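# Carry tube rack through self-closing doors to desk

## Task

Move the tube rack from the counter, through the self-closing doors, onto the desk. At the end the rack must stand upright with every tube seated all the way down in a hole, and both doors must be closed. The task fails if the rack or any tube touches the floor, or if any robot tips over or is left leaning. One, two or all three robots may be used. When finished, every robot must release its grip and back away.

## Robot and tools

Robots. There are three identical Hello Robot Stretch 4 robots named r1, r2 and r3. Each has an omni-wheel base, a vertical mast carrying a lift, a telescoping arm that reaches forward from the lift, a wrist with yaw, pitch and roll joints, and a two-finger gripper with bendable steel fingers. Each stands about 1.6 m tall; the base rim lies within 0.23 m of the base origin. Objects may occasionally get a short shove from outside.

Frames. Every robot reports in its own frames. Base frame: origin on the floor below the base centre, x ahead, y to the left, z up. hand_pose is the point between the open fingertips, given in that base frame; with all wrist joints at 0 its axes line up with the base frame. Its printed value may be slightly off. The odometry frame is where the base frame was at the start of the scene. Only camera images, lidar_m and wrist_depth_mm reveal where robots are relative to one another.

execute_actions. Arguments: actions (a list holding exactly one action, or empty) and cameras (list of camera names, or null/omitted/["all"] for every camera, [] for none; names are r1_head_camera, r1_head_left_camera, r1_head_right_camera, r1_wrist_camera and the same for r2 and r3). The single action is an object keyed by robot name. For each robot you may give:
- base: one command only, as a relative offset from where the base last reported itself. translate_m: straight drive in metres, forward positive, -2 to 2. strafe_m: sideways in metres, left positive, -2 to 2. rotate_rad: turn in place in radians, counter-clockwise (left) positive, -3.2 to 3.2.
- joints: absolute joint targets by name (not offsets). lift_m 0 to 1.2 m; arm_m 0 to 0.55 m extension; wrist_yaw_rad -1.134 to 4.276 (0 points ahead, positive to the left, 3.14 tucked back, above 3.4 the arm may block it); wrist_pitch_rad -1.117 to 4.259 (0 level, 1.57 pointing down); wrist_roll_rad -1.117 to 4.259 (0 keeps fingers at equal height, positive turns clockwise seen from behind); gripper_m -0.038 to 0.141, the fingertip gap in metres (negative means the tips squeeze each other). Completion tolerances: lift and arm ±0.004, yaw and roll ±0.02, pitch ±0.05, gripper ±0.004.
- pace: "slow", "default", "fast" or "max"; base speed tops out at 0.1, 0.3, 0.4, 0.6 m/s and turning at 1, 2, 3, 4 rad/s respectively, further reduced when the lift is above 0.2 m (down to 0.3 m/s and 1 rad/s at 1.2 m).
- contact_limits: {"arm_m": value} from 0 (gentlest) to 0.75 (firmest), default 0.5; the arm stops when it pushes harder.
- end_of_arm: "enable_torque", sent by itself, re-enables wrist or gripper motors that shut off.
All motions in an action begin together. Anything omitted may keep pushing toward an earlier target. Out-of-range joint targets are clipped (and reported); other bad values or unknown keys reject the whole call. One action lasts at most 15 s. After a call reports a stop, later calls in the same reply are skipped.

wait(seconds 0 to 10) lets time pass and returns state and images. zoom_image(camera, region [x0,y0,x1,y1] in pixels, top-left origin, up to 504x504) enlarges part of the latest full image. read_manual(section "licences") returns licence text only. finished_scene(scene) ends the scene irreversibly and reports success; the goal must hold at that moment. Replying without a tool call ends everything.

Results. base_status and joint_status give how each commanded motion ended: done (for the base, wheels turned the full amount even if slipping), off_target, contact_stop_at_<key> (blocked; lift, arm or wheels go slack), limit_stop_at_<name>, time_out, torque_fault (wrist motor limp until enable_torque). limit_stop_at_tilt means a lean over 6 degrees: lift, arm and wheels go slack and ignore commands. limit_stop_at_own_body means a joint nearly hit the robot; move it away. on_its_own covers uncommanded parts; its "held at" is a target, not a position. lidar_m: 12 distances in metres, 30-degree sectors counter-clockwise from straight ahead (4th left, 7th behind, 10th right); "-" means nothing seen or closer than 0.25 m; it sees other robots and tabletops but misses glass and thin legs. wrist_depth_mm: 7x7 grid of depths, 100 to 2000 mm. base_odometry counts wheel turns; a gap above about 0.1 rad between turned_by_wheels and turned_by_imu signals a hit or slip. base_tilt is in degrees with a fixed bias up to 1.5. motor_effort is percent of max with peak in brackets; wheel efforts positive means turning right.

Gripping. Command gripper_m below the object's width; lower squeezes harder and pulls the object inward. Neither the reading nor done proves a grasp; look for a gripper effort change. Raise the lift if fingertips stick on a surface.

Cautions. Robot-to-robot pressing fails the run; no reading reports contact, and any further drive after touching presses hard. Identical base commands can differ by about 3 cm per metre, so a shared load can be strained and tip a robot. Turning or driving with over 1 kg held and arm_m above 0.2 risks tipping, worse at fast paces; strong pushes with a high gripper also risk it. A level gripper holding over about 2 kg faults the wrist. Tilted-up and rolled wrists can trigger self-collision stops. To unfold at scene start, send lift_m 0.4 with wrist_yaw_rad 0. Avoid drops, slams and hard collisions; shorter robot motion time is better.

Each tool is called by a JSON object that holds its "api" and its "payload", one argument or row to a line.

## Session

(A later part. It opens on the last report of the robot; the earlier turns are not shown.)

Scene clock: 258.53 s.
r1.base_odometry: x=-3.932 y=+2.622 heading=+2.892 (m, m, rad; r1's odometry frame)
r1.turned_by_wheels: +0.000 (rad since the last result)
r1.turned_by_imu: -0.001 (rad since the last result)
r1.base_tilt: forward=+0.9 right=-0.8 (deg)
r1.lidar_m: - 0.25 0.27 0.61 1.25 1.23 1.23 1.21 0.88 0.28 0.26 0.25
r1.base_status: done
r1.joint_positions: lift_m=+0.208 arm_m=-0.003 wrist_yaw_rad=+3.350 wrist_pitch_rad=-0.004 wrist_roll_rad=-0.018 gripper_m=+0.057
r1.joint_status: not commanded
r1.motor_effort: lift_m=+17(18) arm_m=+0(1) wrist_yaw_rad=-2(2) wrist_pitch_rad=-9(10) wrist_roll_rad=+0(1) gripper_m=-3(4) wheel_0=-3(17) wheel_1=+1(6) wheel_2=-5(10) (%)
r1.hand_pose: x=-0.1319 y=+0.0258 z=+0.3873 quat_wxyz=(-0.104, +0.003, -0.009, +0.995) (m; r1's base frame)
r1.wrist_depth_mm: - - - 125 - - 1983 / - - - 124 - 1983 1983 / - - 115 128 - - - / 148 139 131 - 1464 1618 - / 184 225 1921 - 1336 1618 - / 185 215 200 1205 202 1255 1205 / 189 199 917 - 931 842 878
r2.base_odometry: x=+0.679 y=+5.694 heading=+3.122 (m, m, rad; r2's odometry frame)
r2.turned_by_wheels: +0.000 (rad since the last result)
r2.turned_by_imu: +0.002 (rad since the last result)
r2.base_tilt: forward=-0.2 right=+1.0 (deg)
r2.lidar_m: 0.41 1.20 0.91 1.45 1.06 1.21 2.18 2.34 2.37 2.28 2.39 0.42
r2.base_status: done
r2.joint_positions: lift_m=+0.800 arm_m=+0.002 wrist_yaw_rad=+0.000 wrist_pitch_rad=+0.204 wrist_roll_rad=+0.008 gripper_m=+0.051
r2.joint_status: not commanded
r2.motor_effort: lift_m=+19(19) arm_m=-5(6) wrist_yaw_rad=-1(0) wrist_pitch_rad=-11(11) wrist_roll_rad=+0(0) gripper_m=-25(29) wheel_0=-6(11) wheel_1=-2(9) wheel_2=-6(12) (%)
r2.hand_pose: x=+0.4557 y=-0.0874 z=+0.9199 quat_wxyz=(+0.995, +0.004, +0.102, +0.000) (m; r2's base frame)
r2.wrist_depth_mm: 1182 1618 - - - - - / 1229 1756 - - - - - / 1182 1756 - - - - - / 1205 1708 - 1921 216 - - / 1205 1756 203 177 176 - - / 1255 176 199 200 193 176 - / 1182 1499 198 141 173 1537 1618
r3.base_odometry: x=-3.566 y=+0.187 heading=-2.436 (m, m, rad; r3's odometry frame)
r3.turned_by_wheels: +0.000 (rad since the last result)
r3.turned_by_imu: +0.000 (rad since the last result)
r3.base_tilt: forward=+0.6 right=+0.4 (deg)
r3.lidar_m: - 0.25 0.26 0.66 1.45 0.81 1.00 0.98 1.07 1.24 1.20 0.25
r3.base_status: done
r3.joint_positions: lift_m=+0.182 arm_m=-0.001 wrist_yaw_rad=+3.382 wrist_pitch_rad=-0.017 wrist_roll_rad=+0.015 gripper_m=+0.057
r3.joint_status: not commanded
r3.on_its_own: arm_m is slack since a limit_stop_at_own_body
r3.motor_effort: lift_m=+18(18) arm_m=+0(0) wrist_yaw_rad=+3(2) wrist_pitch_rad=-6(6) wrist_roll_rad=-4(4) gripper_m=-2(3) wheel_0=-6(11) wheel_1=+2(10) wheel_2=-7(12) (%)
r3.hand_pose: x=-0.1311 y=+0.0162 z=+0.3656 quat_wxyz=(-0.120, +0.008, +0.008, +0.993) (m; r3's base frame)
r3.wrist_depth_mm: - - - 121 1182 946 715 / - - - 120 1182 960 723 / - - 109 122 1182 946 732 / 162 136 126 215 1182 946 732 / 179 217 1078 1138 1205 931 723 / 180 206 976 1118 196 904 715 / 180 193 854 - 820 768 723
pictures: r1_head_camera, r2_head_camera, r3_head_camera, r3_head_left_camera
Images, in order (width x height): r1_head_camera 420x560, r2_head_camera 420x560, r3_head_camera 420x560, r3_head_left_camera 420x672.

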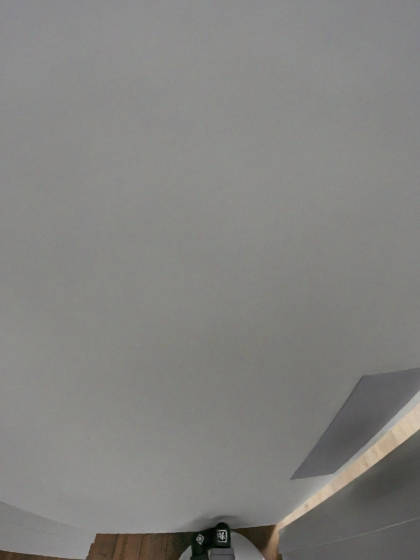

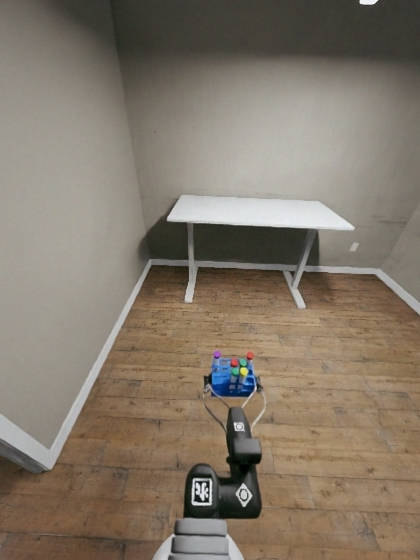

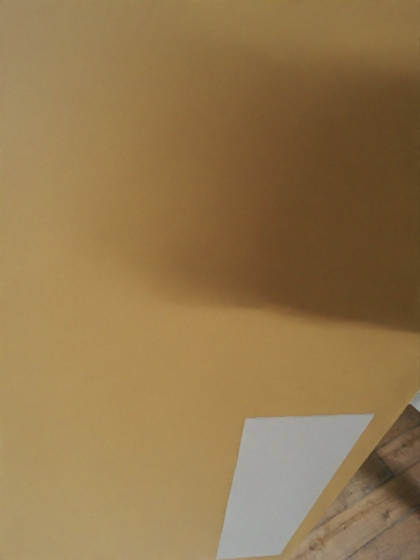

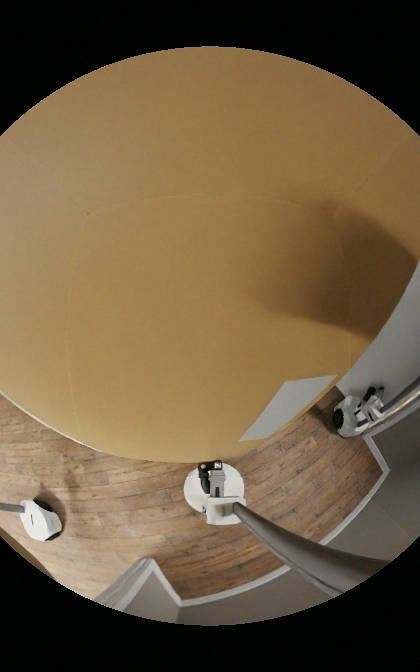

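{"api": "execute_actions", "payload": {
  "actions": [
    {"r1":{"base":{"translate_m":-0.25},"pace":"slow"},"r2":{"base":{"translate_m":1.1},"joints":{"lift_m":0.97},"pace":"fast"},"r3":{"base":{"translate_m":-0.18},"pace":"slow"}}
  ],
  "cameras": ["r2_head_camera","r2_wrist_camera","r3_head_left_camera"]
}}

Scene clock: 265.70 s.
r1.base_odometry: x=-3.690 y=+2.561 heading=+2.892 (m, m, rad; r1's odometry frame)
r1.turned_by_wheels: +0.000 (rad since the last result)
r1.turned_by_imu: -0.001 (rad since the last result)
r1.base_tilt: forward=+1.0 right=-0.8 (deg)
r1.lidar_m: 0.38 0.41 0.59 1.19 1.28 1.42 1.05 1.20 0.86 0.82 0.45 0.40
r1.base_status: done
r1.joint_positions: lift_m=+0.208 arm_m=-0.003 wrist_yaw_rad=+3.350 wrist_pitch_rad=-0.004 wrist_roll_rad=-0.018 gripper_m=+0.057
r1.joint_status: not commanded
r1.motor_effort: lift_m=+18(17) arm_m=+0(0) wrist_yaw_rad=-2(2) wrist_pitch_rad=-9(9) wrist_roll_rad=-2(2) gripper_m=-4(1) wheel_0=-6(11) wheel_1=-4(7) wheel_2=+8(12) (%)
r1.hand_pose: x=-0.1319 y=+0.0258 z=+0.3873 quat_wxyz=(-0.104, +0.003, -0.009, +0.995) (m; r1's base frame)
r1.wrist_depth_mm: - - - 125 - 1537 1808 / - - - 124 - 1537 1808 / - - 114 128 - 1576 1756 / 148 139 131 1308 1281 1576 1808 / 184 225 1863 1808 1160 1576 1808 / 185 215 200 1205 202 1229 1229 / 189 200 946 - 917 842 891
r2.base_odometry: x=-0.421 y=+5.715 heading=+3.122 (m, m, rad; r2's odometry frame)
r2.turned_by_wheels: +0.001 (rad since the last result)
r2.turned_by_imu: -0.003 (rad since the last result)
r2.base_tilt: forward=-0.1 right=+1.2 (deg)
r2.lidar_m: 0.39 0.67 0.86 0.83 0.86 1.90 3.37 3.26 2.40 2.27 0.89 0.44
r2.base_status: done
r2.joint_positions: lift_m=+0.970 arm_m=+0.002 wrist_yaw_rad=+0.000 wrist_pitch_rad=+0.204 wrist_roll_rad=+0.008 gripper_m=+0.051
r2.joint_status: all done
r2.motor_effort: lift_m=+22(21) arm_m=-5(5) wrist_yaw_rad=+0(1) wrist_pitch_rad=-12(10) wrist_roll_rad=-2(0) gripper_m=-26(27) wheel_0=+6(12) wheel_1=+2(11) wheel_2=-2(18) (%)
r2.hand_pose: x=+0.4557 y=-0.0874 z=+1.0896 quat_wxyz=(+0.995, +0.004, +0.102, +0.000) (m; r2's base frame)
r2.wrist_depth_mm: 1138 1160 1138 1118 1078 1078 1060 / 1205 1160 1182 1118 1118 1118 1118 / 1182 1205 1160 1182 1160 1138 1118 / 1205 1255 1025 960 215 1160 1160 / 1118 676 204 177 176 741 750 / 480 175 200 189 191 176 500 / 1182 1397 198 141 173 854 854
r3.base_odometry: x=-3.429 y=+0.303 heading=-2.436 (m, m, rad; r3's odometry frame)
r3.turned_by_wheels: +0.000 (rad since the last result)
r3.turned_by_imu: +0.001 (rad since the last result)
r3.base_tilt: forward=+0.6 right=+0.4 (deg)
r3.lidar_m: 1.53 0.25 0.33 3.60 3.88 0.65 0.83 0.81 0.87 1.34 1.04 0.25
r3.base_status: done
r3.joint_positions: lift_m=+0.182 arm_m=-0.001 wrist_yaw_rad=+3.382 wrist_pitch_rad=-0.017 wrist_roll_rad=+0.015 gripper_m=+0.057
r3.joint_status: not commanded
r3.on_its_own: arm_m is slack since a limit_stop_at_own_body
r3.motor_effort: lift_m=+18(18) arm_m=+0(0) wrist_yaw_rad=+2(2) wrist_pitch_rad=-6(6) wrist_roll_rad=-2(3) gripper_m=-2(3) wheel_0=+3(10) wheel_1=-3(5) wheel_2=-3(5) (%)
r3.hand_pose: x=-0.1311 y=+0.0162 z=+0.3656 quat_wxyz=(-0.120, +0.008, +0.008, +0.993) (m; r3's base frame)
r3.wrist_depth_mm: - - - 121 1008 854 661 / - - - 120 1008 854 647 / - - 108 122 1025 854 647 / 162 135 126 216 1025 854 654 / 179 217 917 976 1025 831 647 / 181 207 904 960 196 831 640 / 180 193 842 - 831 741 634
pictures: r2_head_camera, r2_wrist_camera, r3_head_left_camera
Images, in order (width x height): r2_head_camera 420x560, r2_wrist_camera 616x392, r3_head_left_camera 420x672.

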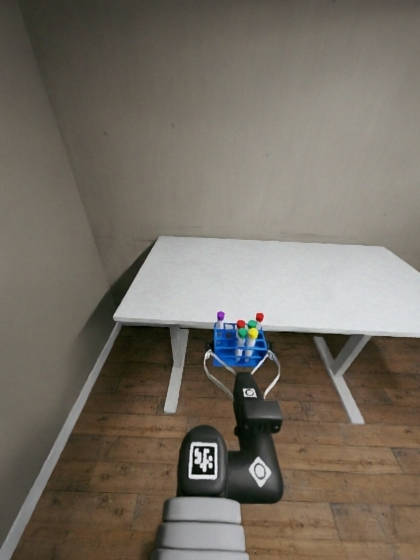

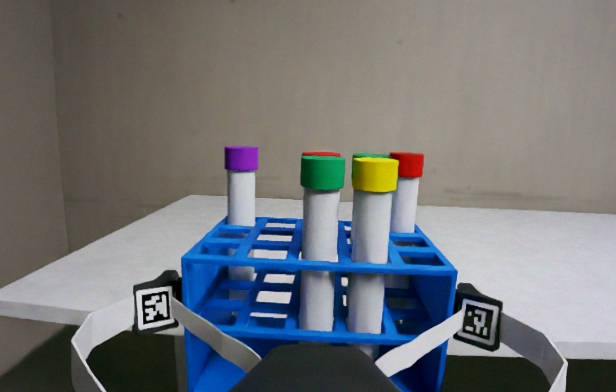

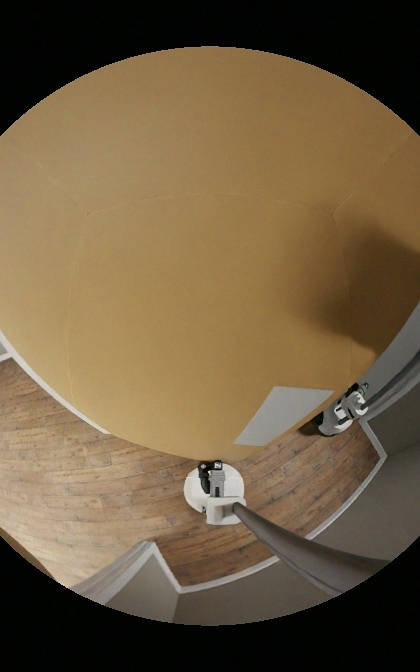

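{"api": "execute_actions", "payload": {
  "actions": [
    {"r2":{"base":{"translate_m":0.22},"joints":{"lift_m":0.925,"arm_m":0.15}},"r3":{"base":{"rotate_rad":-1.15},"pace":"slow"}}
  ],
  "cameras": ["r2_head_camera","r2_wrist_camera","r3_head_left_camera"]
}}

Scene clock: 270.90 s.
r1.base_odometry: x=-3.690 y=+2.561 heading=+2.892 (m, m, rad; r1's odometry frame)
r1.turned_by_wheels: +0.000 (rad since the last result)
r1.turned_by_imu: -0.001 (rad since the last result)
r1.base_tilt: forward=+1.0 right=-0.7 (deg)
r1.lidar_m: 0.36 0.40 0.58 1.19 1.27 1.41 1.04 1.20 0.88 0.83 0.44 0.39
r1.base_status: not commanded
r1.joint_positions: lift_m=+0.208 arm_m=-0.003 wrist_yaw_rad=+3.350 wrist_pitch_rad=-0.004 wrist_roll_rad=-0.018 gripper_m=+0.057
r1.joint_status: not commanded
r1.motor_effort: lift_m=+18(17) arm_m=+1(0) wrist_yaw_rad=-2(2) wrist_pitch_rad=-10(8) wrist_roll_rad=+0(1) gripper_m=+0(2) wheel_0=-6(6) wheel_1=-4(4) wheel_2=+8(8) (%)
r1.hand_pose: x=-0.1319 y=+0.0258 z=+0.3873 quat_wxyz=(-0.104, +0.003, -0.009, +0.995) (m; r1's base frame)
r1.wrist_depth_mm: - - - 125 - 1537 1756 / - - - 124 - 1618 1808 / - - 114 128 - 1537 1756 / 148 140 131 1430 1182 1537 1863 / 184 226 1921 - 1138 1576 1808 / 186 215 201 1205 204 1255 1205 / 189 200 931 - 931 854 878
r2.base_odometry: x=-0.641 y=+5.719 heading=+3.123 (m, m, rad; r2's odometry frame)
r2.turned_by_wheels: +0.000 (rad since the last result)
r2.turned_by_imu: +0.001 (rad since the last result)
r2.base_tilt: forward=-0.2 right=+1.1 (deg)
r2.lidar_m: 0.41 0.44 0.86 0.82 0.86 1.20 3.55 3.25 2.37 2.30 0.57 0.43
r2.base_status: done
r2.joint_positions: lift_m=+0.925 arm_m=+0.149 wrist_yaw_rad=+0.000 wrist_pitch_rad=+0.204 wrist_roll_rad=+0.008 gripper_m=+0.051
r2.joint_status: all done
r2.motor_effort: lift_m=+17(20) arm_m=+5(4) wrist_yaw_rad=-1(0) wrist_pitch_rad=-11(9) wrist_roll_rad=-2(0) gripper_m=-27(28) wheel_0=+5(9) wheel_1=+2(2) wheel_2=-4(11) (%)
r2.hand_pose: x=+0.6025 y=-0.0874 z=+1.0450 quat_wxyz=(+0.995, +0.004, +0.102, +0.000) (m; r2's base frame)
r2.wrist_depth_mm: 809 798 788 778 768 759 741 / 831 820 809 798 778 778 759 / 842 842 831 809 809 798 788 / 891 866 842 768 216 831 809 / 525 539 204 177 177 591 603 / 373 175 199 189 191 176 404 / 281 293 197 141 173 290 303
r3.base_odometry: x=-3.429 y=+0.304 heading=+2.699 (m, m, rad; r3's odometry frame)
r3.turned_by_wheels: -1.148 (rad since the last result)
r3.turned_by_imu: -1.169 (rad since the last result)
r3.base_tilt: forward=+0.7 right=+0.4 (deg)
r3.lidar_m: 1.03 1.71 1.60 0.25 0.28 0.96 3.98 0.64 0.85 0.80 0.87 1.19
r3.base_status: done
r3.joint_positions: lift_m=+0.182 arm_m=-0.001 wrist_yaw_rad=+3.382 wrist_pitch_rad=-0.017 wrist_roll_rad=+0.015 gripper_m=+0.057
r3.joint_status: not commanded
r3.on_its_own: arm_m is slack since a limit_stop_at_own_body
r3.motor_effort: lift_m=+18(19) arm_m=+0(0) wrist_yaw_rad=+2(35) wrist_pitch_rad=-8(10) wrist_roll_rad=-4(7) gripper_m=-2(4) wheel_0=+9(20) wheel_1=+13(21) wheel_2=+1(5) (%)
r3.hand_pose: x=-0.1312 y=+0.0162 z=+0.3655 quat_wxyz=(-0.120, +0.008, +0.008, +0.993) (m; r3's base frame)
r3.wrist_depth_mm: - - - 121 - - - / - - - 119 - - - / - - 109 122 - - - / 162 135 127 215 - - - / 179 217 768 - - - - / 180 206 768 1205 196 1255 1229 / 180 193 788 - 820 820 866
pictures: r2_head_camera, r2_wrist_camera, r3_head_left_camera
Images, in order (width x height): r2_head_camera 420x560, r2_wrist_camera 616x392, r3_head_left_camera 420x672.

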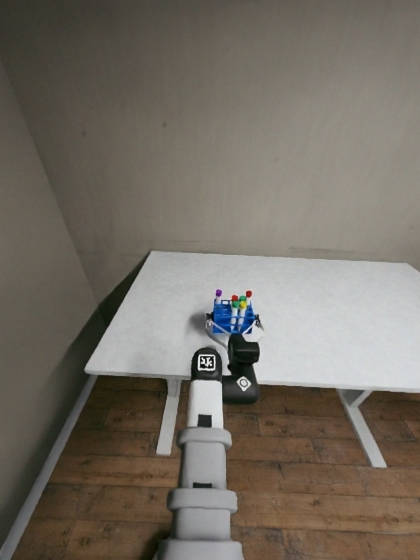

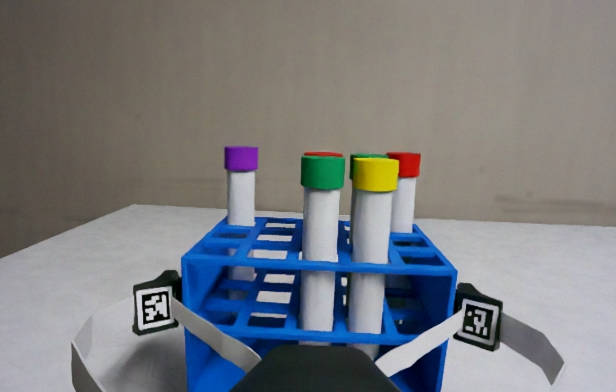

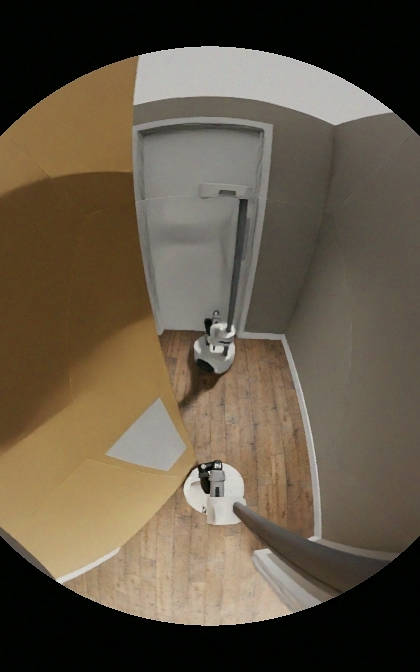

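{"api": "execute_actions", "payload": {
  "actions": [
    {"r2":{"joints":{"lift_m":0.885},"pace":"slow"},"r3":{"base":{"translate_m":-0.4}}}
  ],
  "cameras": ["r2_wrist_camera","r3_head_left_camera"]
}}

Scene clock: 277.07 s.
r1.base_odometry: x=-3.690 y=+2.561 heading=+2.892 (m, m, rad; r1's odometry frame)
r1.turned_by_wheels: +0.000 (rad since the last result)
r1.turned_by_imu: -0.001 (rad since the last result)
r1.base_tilt: forward=+1.0 right=-0.7 (deg)
r1.lidar_m: 0.38 0.40 0.57 1.20 1.25 1.73 1.26 1.18 0.87 0.84 0.44 0.39
r1.base_status: not commanded
r1.joint_positions: lift_m=+0.208 arm_m=-0.003 wrist_yaw_rad=+3.350 wrist_pitch_rad=-0.004 wrist_roll_rad=-0.018 gripper_m=+0.057
r1.joint_status: not commanded
r1.motor_effort: lift_m=+18(18) arm_m=+0(1) wrist_yaw_rad=-2(2) wrist_pitch_rad=-9(9) wrist_roll_rad=-1(0) gripper_m=-1(1) wheel_0=-6(6) wheel_1=-4(4) wheel_2=+8(8) (%)
r1.hand_pose: x=-0.1319 y=+0.0258 z=+0.3873 quat_wxyz=(-0.104, +0.003, -0.009, +0.995) (m; r1's base frame)
r1.wrist_depth_mm: - - - 125 1537 1756 1756 / - - - 124 1499 1756 1808 / - - 115 128 1499 1756 1808 / 148 139 131 1430 1537 1756 1808 / 184 226 1808 - 1537 1708 1808 / 185 215 200 1182 203 1255 1229 / 188 200 946 - 931 854 891
r2.base_odometry: x=-0.641 y=+5.719 heading=+3.123 (m, m, rad; r2's odometry frame)
r2.turned_by_wheels: +0.000 (rad since the last result)
r2.turned_by_imu: +0.002 (rad since the last result)
r2.base_tilt: forward=-0.2 right=+1.1 (deg)
r2.lidar_m: 0.42 0.44 0.87 0.80 0.85 1.20 3.58 3.26 2.37 2.28 0.58 0.44
r2.base_status: not commanded
r2.joint_positions: lift_m=+0.885 arm_m=+0.149 wrist_yaw_rad=+0.000 wrist_pitch_rad=+0.204 wrist_roll_rad=+0.008 gripper_m=+0.051
r2.joint_status: all done
r2.motor_effort: lift_m=+17(17) arm_m=+5(5) wrist_yaw_rad=-1(0) wrist_pitch_rad=-11(10) wrist_roll_rad=+0(0) gripper_m=-30(26) wheel_0=+5(5) wheel_1=+3(2) wheel_2=-3(3) (%)
r2.hand_pose: x=+0.6025 y=-0.0874 z=+1.0050 quat_wxyz=(+0.995, +0.004, +0.102, +0.000) (m; r2's base frame)
r2.wrist_depth_mm: 809 788 778 768 768 750 741 / 820 820 809 798 788 778 759 / 854 842 831 809 798 809 778 / 878 750 661 609 216 798 798 / 413 427 203 177 176 473 477 / 293 175 200 200 191 175 320 / 224 232 198 141 173 229 -
r3.base_odometry: x=-3.067 y=+0.133 heading=+2.698 (m, m, rad; r3's odometry frame)
r3.turned_by_wheels: -0.001 (rad since the last result)
r3.turned_by_imu: -0.001 (rad since the last result)
r3.base_tilt: forward=+0.7 right=+0.5 (deg)
r3.lidar_m: 0.25 - 0.25 0.25 0.55 3.26 3.53 0.39 0.33 0.80 0.84 0.31
r3.base_status: done
r3.joint_positions: lift_m=+0.182 arm_m=-0.001 wrist_yaw_rad=+3.382 wrist_pitch_rad=-0.017 wrist_roll_rad=+0.015 gripper_m=+0.057
r3.joint_status: not commanded
r3.on_its_own: arm_m is slack since a limit_stop_at_own_body
r3.motor_effort: lift_m=+18(18) arm_m=+0(0) wrist_yaw_rad=+2(2) wrist_pitch_rad=-7(7) wrist_roll_rad=-3(3) gripper_m=-4(3) wheel_0=-16(19) wheel_1=+11(12) wheel_2=-9(12) (%)
r3.hand_pose: x=-0.1312 y=+0.0162 z=+0.3655 quat_wxyz=(-0.120, +0.008, +0.008, +0.993) (m; r3's base frame)
r3.wrist_depth_mm: - - - 121 - - - / - - - 120 - - - / - - 109 122 - - - / 162 136 127 216 - - - / 179 216 - - - - - / 181 206 976 1182 196 1255 1255 / 180 193 842 - 820 820 878
pictures: r2_wrist_camera, r3_head_left_camera
Images, in order (width x height): r2_wrist_camera 616x392, r3_head_left_camera 420x672.

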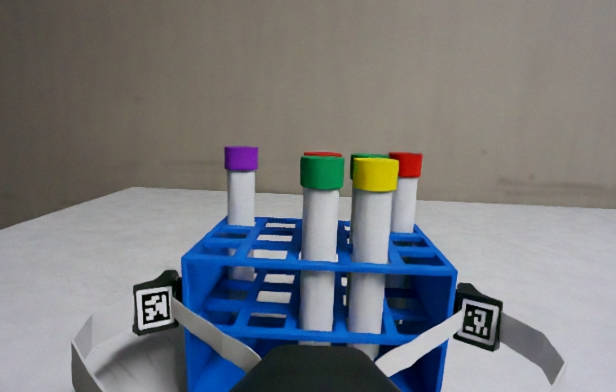

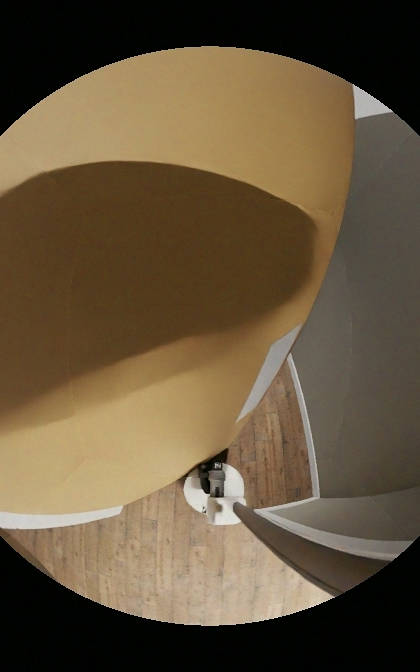

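{"api": "execute_actions", "payload": {
  "actions": [
    {"r2":{"joints":{"lift_m":0.872},"pace":"slow"},"r3":{"base":{"translate_m":-0.15}}}
  ],
  "cameras": ["r2_wrist_camera","r2_head_camera"]
}}

Scene clock: 281.83 s.
r1.base_odometry: x=-3.690 y=+2.561 heading=+2.892 (m, m, rad; r1's odometry frame)
r1.turned_by_wheels: +0.000 (rad since the last result)
r1.turned_by_imu: -0.001 (rad since the last result)
r1.base_tilt: forward=+1.0 right=-0.7 (deg)
r1.lidar_m: 0.38 0.41 0.59 1.20 1.26 1.74 1.43 1.20 0.88 0.82 0.44 0.39
r1.base_status: not commanded
r1.joint_positions: lift_m=+0.208 arm_m=-0.003 wrist_yaw_rad=+3.350 wrist_pitch_rad=-0.004 wrist_roll_rad=-0.018 gripper_m=+0.057
r1.joint_status: not commanded
r1.motor_effort: lift_m=+18(18) arm_m=+1(0) wrist_yaw_rad=-2(2) wrist_pitch_rad=-9(9) wrist_roll_rad=+0(0) gripper_m=-2(1) wheel_0=-6(6) wheel_1=-4(4) wheel_2=+8(8) (%)
r1.hand_pose: x=-0.1319 y=+0.0258 z=+0.3873 quat_wxyz=(-0.104, +0.003, -0.009, +0.995) (m; r1's base frame)
r1.wrist_depth_mm: - - - 125 1708 1808 1808 / - - - 124 1661 1756 1863 / - - 115 128 1661 1808 1756 / 148 139 131 1618 1661 1808 1808 / 183 225 1863 1756 1708 1863 1863 / 185 214 201 1182 202 1229 1205 / 189 199 931 - 917 842 878
r2.base_odometry: x=-0.641 y=+5.719 heading=+3.123 (m, m, rad; r2's odometry frame)
r2.turned_by_wheels: +0.000 (rad since the last result)
r2.turned_by_imu: +0.002 (rad since the last result)
r2.base_tilt: forward=+0.0 right=+1.2 (deg)
r2.lidar_m: 0.41 0.44 0.87 0.82 0.87 1.18 3.57 3.28 2.40 2.29 0.60 0.44
r2.base_status: not commanded
r2.joint_positions: lift_m=+0.872 arm_m=+0.149 wrist_yaw_rad=+0.000 wrist_pitch_rad=+0.204 wrist_roll_rad=+0.008 gripper_m=+0.051
r2.joint_status: all done
r2.motor_effort: lift_m=+17(17) arm_m=+5(6) wrist_yaw_rad=-2(0) wrist_pitch_rad=-11(12) wrist_roll_rad=-1(1) gripper_m=-27(24) wheel_0=+5(5) wheel_1=+2(2) wheel_2=-3(4) (%)
r2.hand_pose: x=+0.6025 y=-0.0874 z=+0.9920 quat_wxyz=(+0.995, +0.004, +0.102, +0.000) (m; r2's base frame)
r2.wrist_depth_mm: 798 809 778 768 778 759 750 / 831 820 798 798 788 768 768 / 842 842 820 820 820 809 778 / 878 676 603 559 216 809 798 / 382 392 204 177 177 430 433 / 268 174 200 200 191 175 293 / 204 212 198 141 173 211 -
r3.base_odometry: x=-2.931 y=+0.069 heading=+2.696 (m, m, rad; r3's odometry frame)
r3.turned_by_wheels: -0.002 (rad since the last result)
r3.turned_by_imu: -0.002 (rad since the last result)
r3.base_tilt: forward=+0.7 right=+0.5 (deg)
r3.lidar_m: 0.25 - 0.25 0.29 0.73 3.21 3.38 3.46 0.28 0.27 0.86 0.25
r3.base_status: done
r3.joint_positions: lift_m=+0.182 arm_m=-0.001 wrist_yaw_rad=+3.382 wrist_pitch_rad=-0.018 wrist_roll_rad=+0.015 gripper_m=+0.057
r3.joint_status: not commanded
r3.on_its_own: arm_m is slack since a limit_stop_at_own_body
r3.motor_effort: lift_m=+18(18) arm_m=+0(0) wrist_yaw_rad=+1(13) wrist_pitch_rad=-6(6) wrist_roll_rad=-3(10) gripper_m=-3(3) wheel_0=-19(19) wheel_1=+5(10) wheel_2=-14(14) (%)
r3.hand_pose: x=-0.1312 y=+0.0161 z=+0.3656 quat_wxyz=(-0.120, +0.008, +0.009, +0.993) (m; r3's base frame)
r3.wrist_depth_mm: - - - 121 - - - / - - - 120 - - - / - - 109 122 - - - / 162 135 126 215 - - - / 179 217 - - - - - / 181 206 976 1182 196 1229 1229 / 180 193 842 - 831 820 878
pictures: r2_head_camera, r2_wrist_camera
Images, in order (width x height): r2_head_camera 420x560, r2_wrist_camera 616x392.

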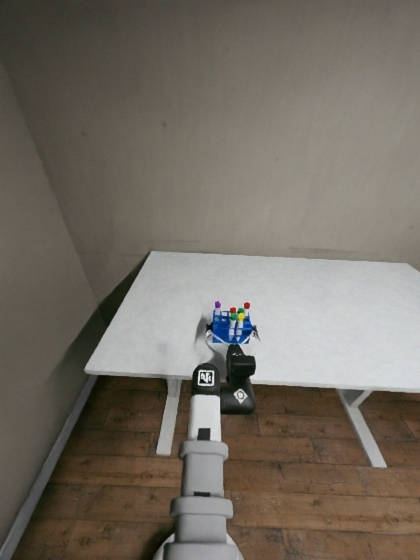

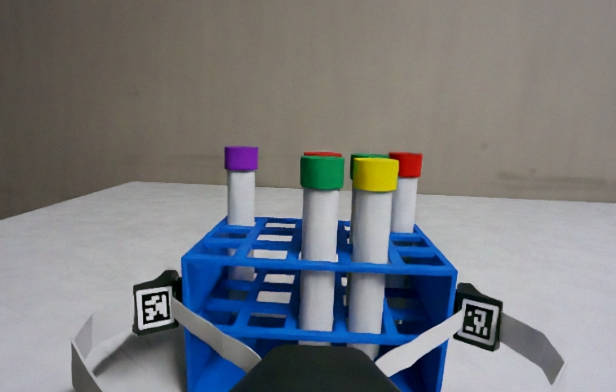

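{"api": "execute_actions", "payload": {
  "actions": [
    {"r2":{"joints":{"lift_m":0.863},"pace":"slow"}}
  ],
  "cameras": ["r2_wrist_camera"]
}}

Scene clock: 284.10 s.
r1.base_odometry: x=-3.690 y=+2.561 heading=+2.892 (m, m, rad; r1's odometry frame)
r1.turned_by_wheels: +0.000 (rad since the last result)
r1.turned_by_imu: +0.000 (rad since the last result)
r1.base_tilt: forward=+1.0 right=-0.7 (deg)
r1.lidar_m: 0.38 0.40 0.58 1.20 1.26 1.75 1.44 1.20 0.86 0.82 0.44 0.40
r1.base_status: not commanded
r1.joint_positions: lift_m=+0.208 arm_m=-0.003 wrist_yaw_rad=+3.350 wrist_pitch_rad=-0.004 wrist_roll_rad=-0.018 gripper_m=+0.057
r1.joint_status: not commanded
r1.motor_effort: lift_m=+17(18) arm_m=+1(0) wrist_yaw_rad=-1(2) wrist_pitch_rad=-8(9) wrist_roll_rad=+1(1) gripper_m=+1(4) wheel_0=-6(6) wheel_1=-4(5) wheel_2=+8(8) (%)
r1.hand_pose: x=-0.1319 y=+0.0258 z=+0.3873 quat_wxyz=(-0.104, +0.003, -0.009, +0.995) (m; r1's base frame)
r1.wrist_depth_mm: - - - 125 1708 1808 1756 / - - - 124 1661 1808 1756 / - - 115 128 1708 1808 1756 / 148 139 131 1618 1661 1808 1808 / 184 225 1921 1808 1756 1756 1756 / 186 214 201 1182 203 1229 1205 / 188 200 946 - 917 842 891
r2.base_odometry: x=-0.641 y=+5.719 heading=+3.123 (m, m, rad; r2's odometry frame)
r2.turned_by_wheels: +0.000 (rad since the last result)
r2.turned_by_imu: +0.001 (rad since the last result)
r2.base_tilt: forward=+0.0 right=+1.2 (deg)
r2.lidar_m: 0.41 0.43 0.85 0.82 0.86 1.19 3.57 3.28 2.38 2.30 0.60 0.45
r2.base_status: not commanded
r2.joint_positions: lift_m=+0.864 arm_m=+0.149 wrist_yaw_rad=+0.000 wrist_pitch_rad=+0.194 wrist_roll_rad=+0.008 gripper_m=+0.051
r2.joint_status: all done
r2.motor_effort: lift_m=+13(15) arm_m=+5(5) wrist_yaw_rad=-1(1) wrist_pitch_rad=+15(14) wrist_roll_rad=-2(0) gripper_m=-24(27) wheel_0=+5(5) wheel_1=+2(2) wheel_2=-3(3) (%)
r2.hand_pose: x=+0.6030 y=-0.0874 z=+0.9860 quat_wxyz=(+0.995, +0.004, +0.097, +0.000) (m; r2's base frame)
r2.wrist_depth_mm: 798 798 788 768 768 759 750 / 842 809 820 798 788 768 768 / 854 842 831 820 809 809 798 / 866 707 621 249 217 820 809 / 379 392 217 177 177 433 439 / 265 174 198 188 191 175 293 / 200 208 196 145 173 207 -
r3.base_odometry: x=-2.931 y=+0.069 heading=+2.696 (m, m, rad; r3's odometry frame)
r3.turned_by_wheels: +0.000 (rad since the last result)
r3.turned_by_imu: +0.000 (rad since the last result)
r3.base_tilt: forward=+0.7 right=+0.5 (deg)
r3.lidar_m: 0.25 - 0.25 0.30 0.72 3.25 3.38 3.46 0.28 0.29 0.85 0.26
r3.base_status: not commanded
r3.joint_positions: lift_m=+0.182 arm_m=-0.001 wrist_yaw_rad=+3.382 wrist_pitch_rad=-0.018 wrist_roll_rad=+0.015 gripper_m=+0.057
r3.joint_status: not commanded
r3.on_its_own: arm_m is slack since a limit_stop_at_own_body
r3.motor_effort: lift_m=+18(18) arm_m=+0(0) wrist_yaw_rad=+3(2) wrist_pitch_rad=-5(6) wrist_roll_rad=-4(4) gripper_m=-2(3) wheel_0=-19(19) wheel_1=+4(5) wheel_2=-15(15) (%)
r3.hand_pose: x=-0.1312 y=+0.0161 z=+0.3656 quat_wxyz=(-0.120, +0.008, +0.009, +0.993) (m; r3's base frame)
r3.wrist_depth_mm: - - - 121 - - - / - - - 119 - - - / - - 108 122 - - - / 162 135 126 215 - - - / 179 217 - - - - - / 181 206 960 1205 197 1255 1229 / 180 193 842 - 831 809 878
pictures: r2_wrist_camera
Images, in order (width x height): r2_wrist_camera 616x392.

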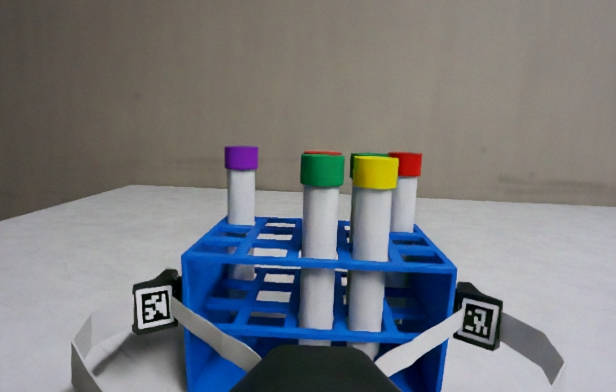

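{"api": "execute_actions", "payload": {
  "actions": [
    {"r2":{"joints":{"lift_m":0.867,"gripper_m":0.141}},"r3":{"base":{"translate_m":-0.2}}}
  ],
  "cameras": ["r2_wrist_camera"]
}}

{"api": "execute_actions", "payload": {
  "actions": [
    {"r2":{"base":{"translate_m":-0.25},"joints":{"arm_m":0}},"r3":{"base":{"translate_m":-0.3}}}
  ],
  "cameras": ["r2_wrist_camera","r2_head_camera","r1_head_left_camera","r3_head_left_camera"]
}}

Scene clock: 288.90 s.
r1.base_odometry: x=-3.690 y=+2.561 heading=+2.892 (m, m, rad; r1's odometry frame)
r1.turned_by_wheels: +0.000 (rad since the last result)
r1.turned_by_imu: -0.001 (rad since the last result)
r1.base_tilt: forward=+1.0 right=-0.7 (deg)
r1.lidar_m: 0.38 0.41 0.58 1.20 1.28 1.77 1.72 1.19 0.88 0.81 0.43 0.39
r1.base_status: not commanded
r1.joint_positions: lift_m=+0.208 arm_m=-0.003 wrist_yaw_rad=+3.350 wrist_pitch_rad=-0.004 wrist_roll_rad=-0.018 gripper_m=+0.057
r1.joint_status: not commanded
r1.motor_effort: lift_m=+18(18) arm_m=+1(1) wrist_yaw_rad=-2(2) wrist_pitch_rad=-8(9) wrist_roll_rad=-1(2) gripper_m=-4(0) wheel_0=-6(6) wheel_1=-4(4) wheel_2=+8(8) (%)
r1.hand_pose: x=-0.1319 y=+0.0258 z=+0.3873 quat_wxyz=(-0.104, +0.003, -0.009, +0.995) (m; r1's base frame)
r1.wrist_depth_mm: - - - 125 1808 1808 1808 / - - - 124 1863 1863 1756 / - - 115 128 1863 1808 1808 / 148 139 131 1921 1863 1863 1863 / 184 226 1863 1921 1863 1863 1756 / 185 215 201 1160 203 1229 1205 / 189 200 931 - 931 842 891
r2.base_odometry: x=-0.641 y=+5.719 heading=+3.123 (m, m, rad; r2's odometry frame)
r2.turned_by_wheels: +0.000 (rad since the last result)
r2.turned_by_imu: +0.002 (rad since the last result)
r2.base_tilt: forward=-0.1 right=+1.1 (deg)
r2.lidar_m: 0.41 0.43 0.86 0.82 0.85 1.20 3.56 3.26 2.40 2.27 0.57 0.44
r2.base_status: not commanded
r2.joint_positions: lift_m=+0.867 arm_m=+0.149 wrist_yaw_rad=+0.000 wrist_pitch_rad=+0.202 wrist_roll_rad=+0.008 gripper_m=+0.141
r2.joint_status: all done
r2.motor_effort: lift_m=+20(22) arm_m=+5(5) wrist_yaw_rad=+0(0) wrist_pitch_rad=-5(15) wrist_roll_rad=+0(2) gripper_m=-1(22) wheel_0=+5(5) wheel_1=+2(2) wheel_2=-3(3) (%)
r2.hand_pose: x=+0.6026 y=-0.0875 z=+0.9873 quat_wxyz=(+0.995, +0.004, +0.101, -0.001) (m; r2's base frame)
r2.wrist_depth_mm: 798 798 798 768 768 750 741 / 820 820 798 788 778 778 778 / 854 842 820 809 809 798 788 / 854 654 597 240 244 809 798 / 370 379 229 204 218 418 424 / 259 248 213 205 200 209 286 / 203 204 207 124 210 213 220
r3.base_odometry: x=-2.750 y=-0.018 heading=+2.694 (m, m, rad; r3's odometry frame)
r3.turned_by_wheels: -0.002 (rad since the last result)
r3.turned_by_imu: -0.002 (rad since the last result)
r3.base_tilt: forward=+0.6 right=+0.6 (deg)
r3.lidar_m: - 0.25 0.25 0.51 2.36 3.22 3.15 2.42 1.28 0.25 0.29 0.25
r3.base_status: done
r3.joint_positions: lift_m=+0.182 arm_m=-0.001 wrist_yaw_rad=+3.382 wrist_pitch_rad=-0.018 wrist_roll_rad=+0.015 gripper_m=+0.057
r3.joint_status: not commanded
r3.on_its_own: arm_m is slack since a limit_stop_at_own_body
r3.motor_effort: lift_m=+18(18) arm_m=+0(0) wrist_yaw_rad=+3(2) wrist_pitch_rad=-6(6) wrist_roll_rad=-3(4) gripper_m=-5(4) wheel_0=-13(17) wheel_1=+6(9) wheel_2=-14(15) (%)
r3.hand_pose: x=-0.1312 y=+0.0162 z=+0.3656 quat_wxyz=(-0.120, +0.008, +0.008, +0.993) (m; r3's base frame)
r3.wrist_depth_mm: - - - 121 - - - / - - - 119 - - - / - - 109 122 - - - / 162 135 126 215 - - - / 179 217 - - - - - / 181 206 960 1205 196 1255 1205 / 181 193 842 - 820 820 866
pictures: r2_wrist_camera
Images, in order (width x height): r2_wrist_camera 616x392.

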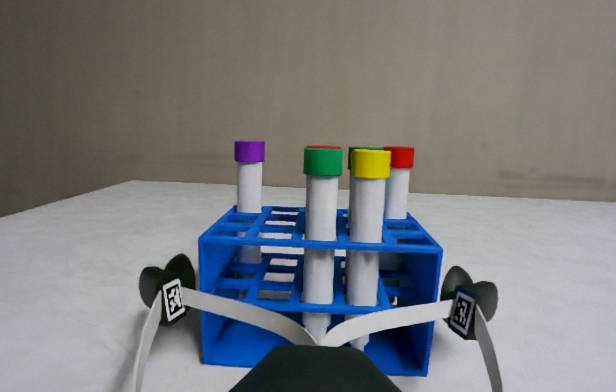

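Scene clock: 291.37 s.
r1.base_odometry: x=-3.690 y=+2.561 heading=+2.892 (m, m, rad; r1's odometry frame)
r1.turned_by_wheels: +0.000 (rad since the last result)
r1.turned_by_imu: +0.000 (rad since the last result)
r1.base_tilt: forward=+1.0 right=-0.7 (deg)
r1.lidar_m: 0.38 0.40 0.58 1.20 1.26 1.76 1.87 1.19 0.87 0.84 0.42 0.40
r1.base_status: not commanded
r1.joint_positions: lift_m=+0.208 arm_m=-0.003 wrist_yaw_rad=+3.350 wrist_pitch_rad=-0.004 wrist_roll_rad=-0.018 gripper_m=+0.057
r1.joint_status: not commanded
r1.motor_effort: lift_m=+18(18) arm_m=+1(0) wrist_yaw_rad=-2(2) wrist_pitch_rad=-9(8) wrist_roll_rad=+0(2) gripper_m=-3(4) wheel_0=-6(6) wheel_1=-4(4) wheel_2=+8(8) (%)
r1.hand_pose: x=-0.1319 y=+0.0258 z=+0.3873 quat_wxyz=(-0.104, +0.003, -0.009, +0.995) (m; r1's base frame)
r1.wrist_depth_mm: - - - 125 1983 1863 1808 / - - - 124 1983 1808 1863 / - - 114 128 1983 1863 1808 / 148 140 131 - 1983 1921 1756 / 184 225 1808 - 1983 1921 1756 / 185 215 202 1182 202 1255 1205 / 187 199 931 - 904 842 878
r2.base_odometry: x=-0.391 y=+5.714 heading=+3.123 (m, m, rad; r2's odometry frame)
r2.turned_by_wheels: +0.000 (rad since the last result)
r2.turned_by_imu: +0.002 (rad since the last result)
r2.base_tilt: forward=-0.1 right=+1.2 (deg)
r2.lidar_m: 0.66 0.69 0.87 0.79 0.86 0.93 3.35 3.24 2.37 2.30 0.94 0.69
r2.base_status: done
r2.joint_positions: lift_m=+0.867 arm_m=+0.002 wrist_yaw_rad=+0.000 wrist_pitch_rad=+0.202 wrist_roll_rad=+0.008 gripper_m=+0.141
r2.joint_status: all done
joint sent to its limit — the command would take r2.arm_m past its lower limit, so that joint was sent only as far as its limit.
r2.motor_effort: lift_m=+20(20) arm_m=-5(3) wrist_yaw_rad=+1(1) wrist_pitch_rad=-5(5) wrist_roll_rad=+0(2) gripper_m=-1(0) wheel_0=-5(10) wheel_1=-1(6) wheel_2=+5(14) (%)
r2.hand_pose: x=+0.4558 y=-0.0874 z=+0.9872 quat_wxyz=(+0.995, +0.004, +0.101, +0.000) (m; r2's base frame)
r2.wrist_depth_mm: 1182 1182 1160 1160 1138 1138 1098 / 1182 1205 1160 1205 1138 1138 1138 / 1182 1229 1205 1182 1205 1160 1182 / 1078 668 691 621 750 798 831 / 1098 469 473 496 462 462 477 / 1255 1366 866 1281 1308 209 1281 / 1229 1397 1366 123 1336 1308 1336
r3.base_odometry: x=-2.480 y=-0.148 heading=+2.693 (m, m, rad; r3's odometry frame)
r3.turned_by_wheels: -0.001 (rad since the last result)
r3.turned_by_imu: +0.000 (rad since the last result)
r3.base_tilt: forward=+0.7 right=+0.4 (deg)
r3.lidar_m: 0.35 0.37 0.54 1.14 2.37 2.92 2.82 2.95 0.90 1.21 0.41 0.36
r3.base_status: done
r3.joint_positions: lift_m=+0.182 arm_m=-0.001 wrist_yaw_rad=+3.382 wrist_pitch_rad=-0.018 wrist_roll_rad=+0.015 gripper_m=+0.057
r3.joint_status: not commanded
r3.on_its_own: arm_m is slack since a limit_stop_at_own_body
r3.motor_effort: lift_m=+18(18) arm_m=+0(0) wrist_yaw_rad=+2(2) wrist_pitch_rad=-6(5) wrist_roll_rad=-4(4) gripper_m=-2(2) wheel_0=-5(11) wheel_1=-6(9) wheel_2=+2(13) (%)
r3.hand_pose: x=-0.1312 y=+0.0162 z=+0.3656 quat_wxyz=(-0.120, +0.008, +0.008, +0.993) (m; r3's base frame)
r3.wrist_depth_mm: - - - 121 - - - / - - - 119 - - - / - - 109 122 - - - / 162 135 127 216 - - - / 179 216 - - - - - / 180 206 960 1205 196 1255 1229 / 180 193 842 - 831 820 866
pictures: r1_head_left_camera, r2_head_camera, r2_wrist_camera, r3_head_left_camera
Images, in order (width x height): r1_head_left_camera 420x672, r2_head_camera 420x560, r2_wrist_camera 616x392, r3_head_left_camera 420x672.

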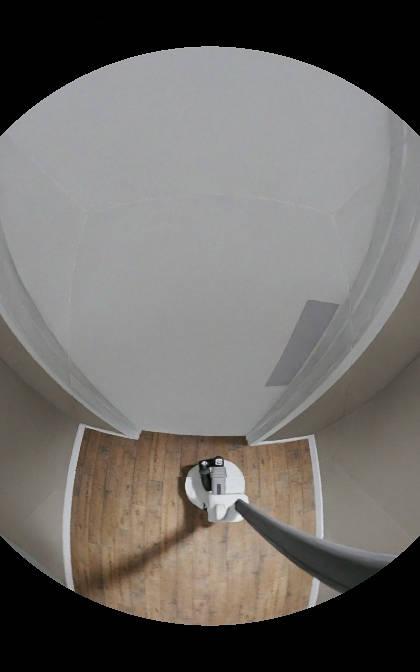

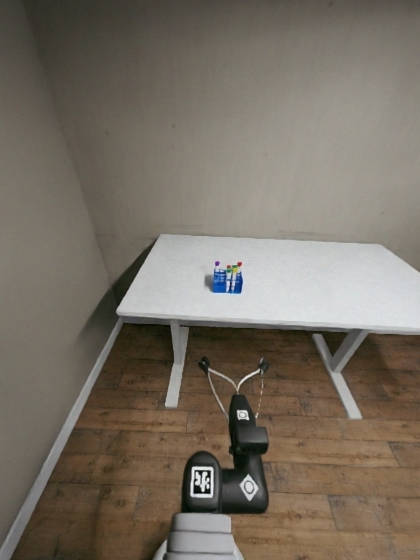

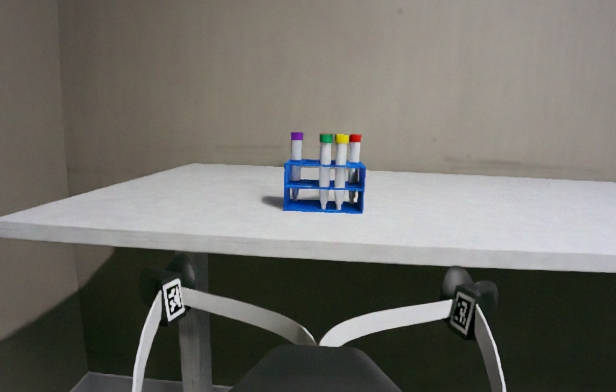

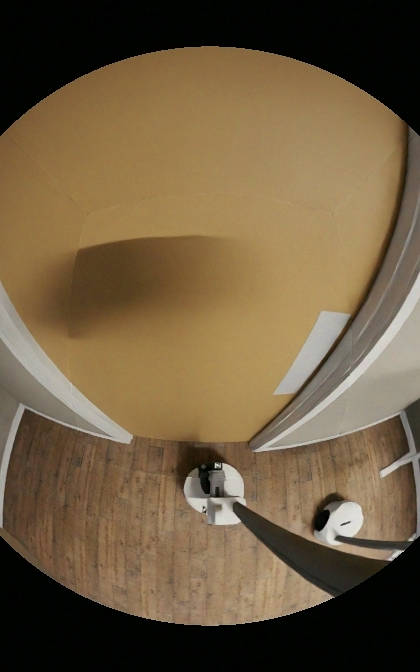

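{"api": "finished_scene", "payload": {
  "scene": 1
}}

The scene is finished: the task was done.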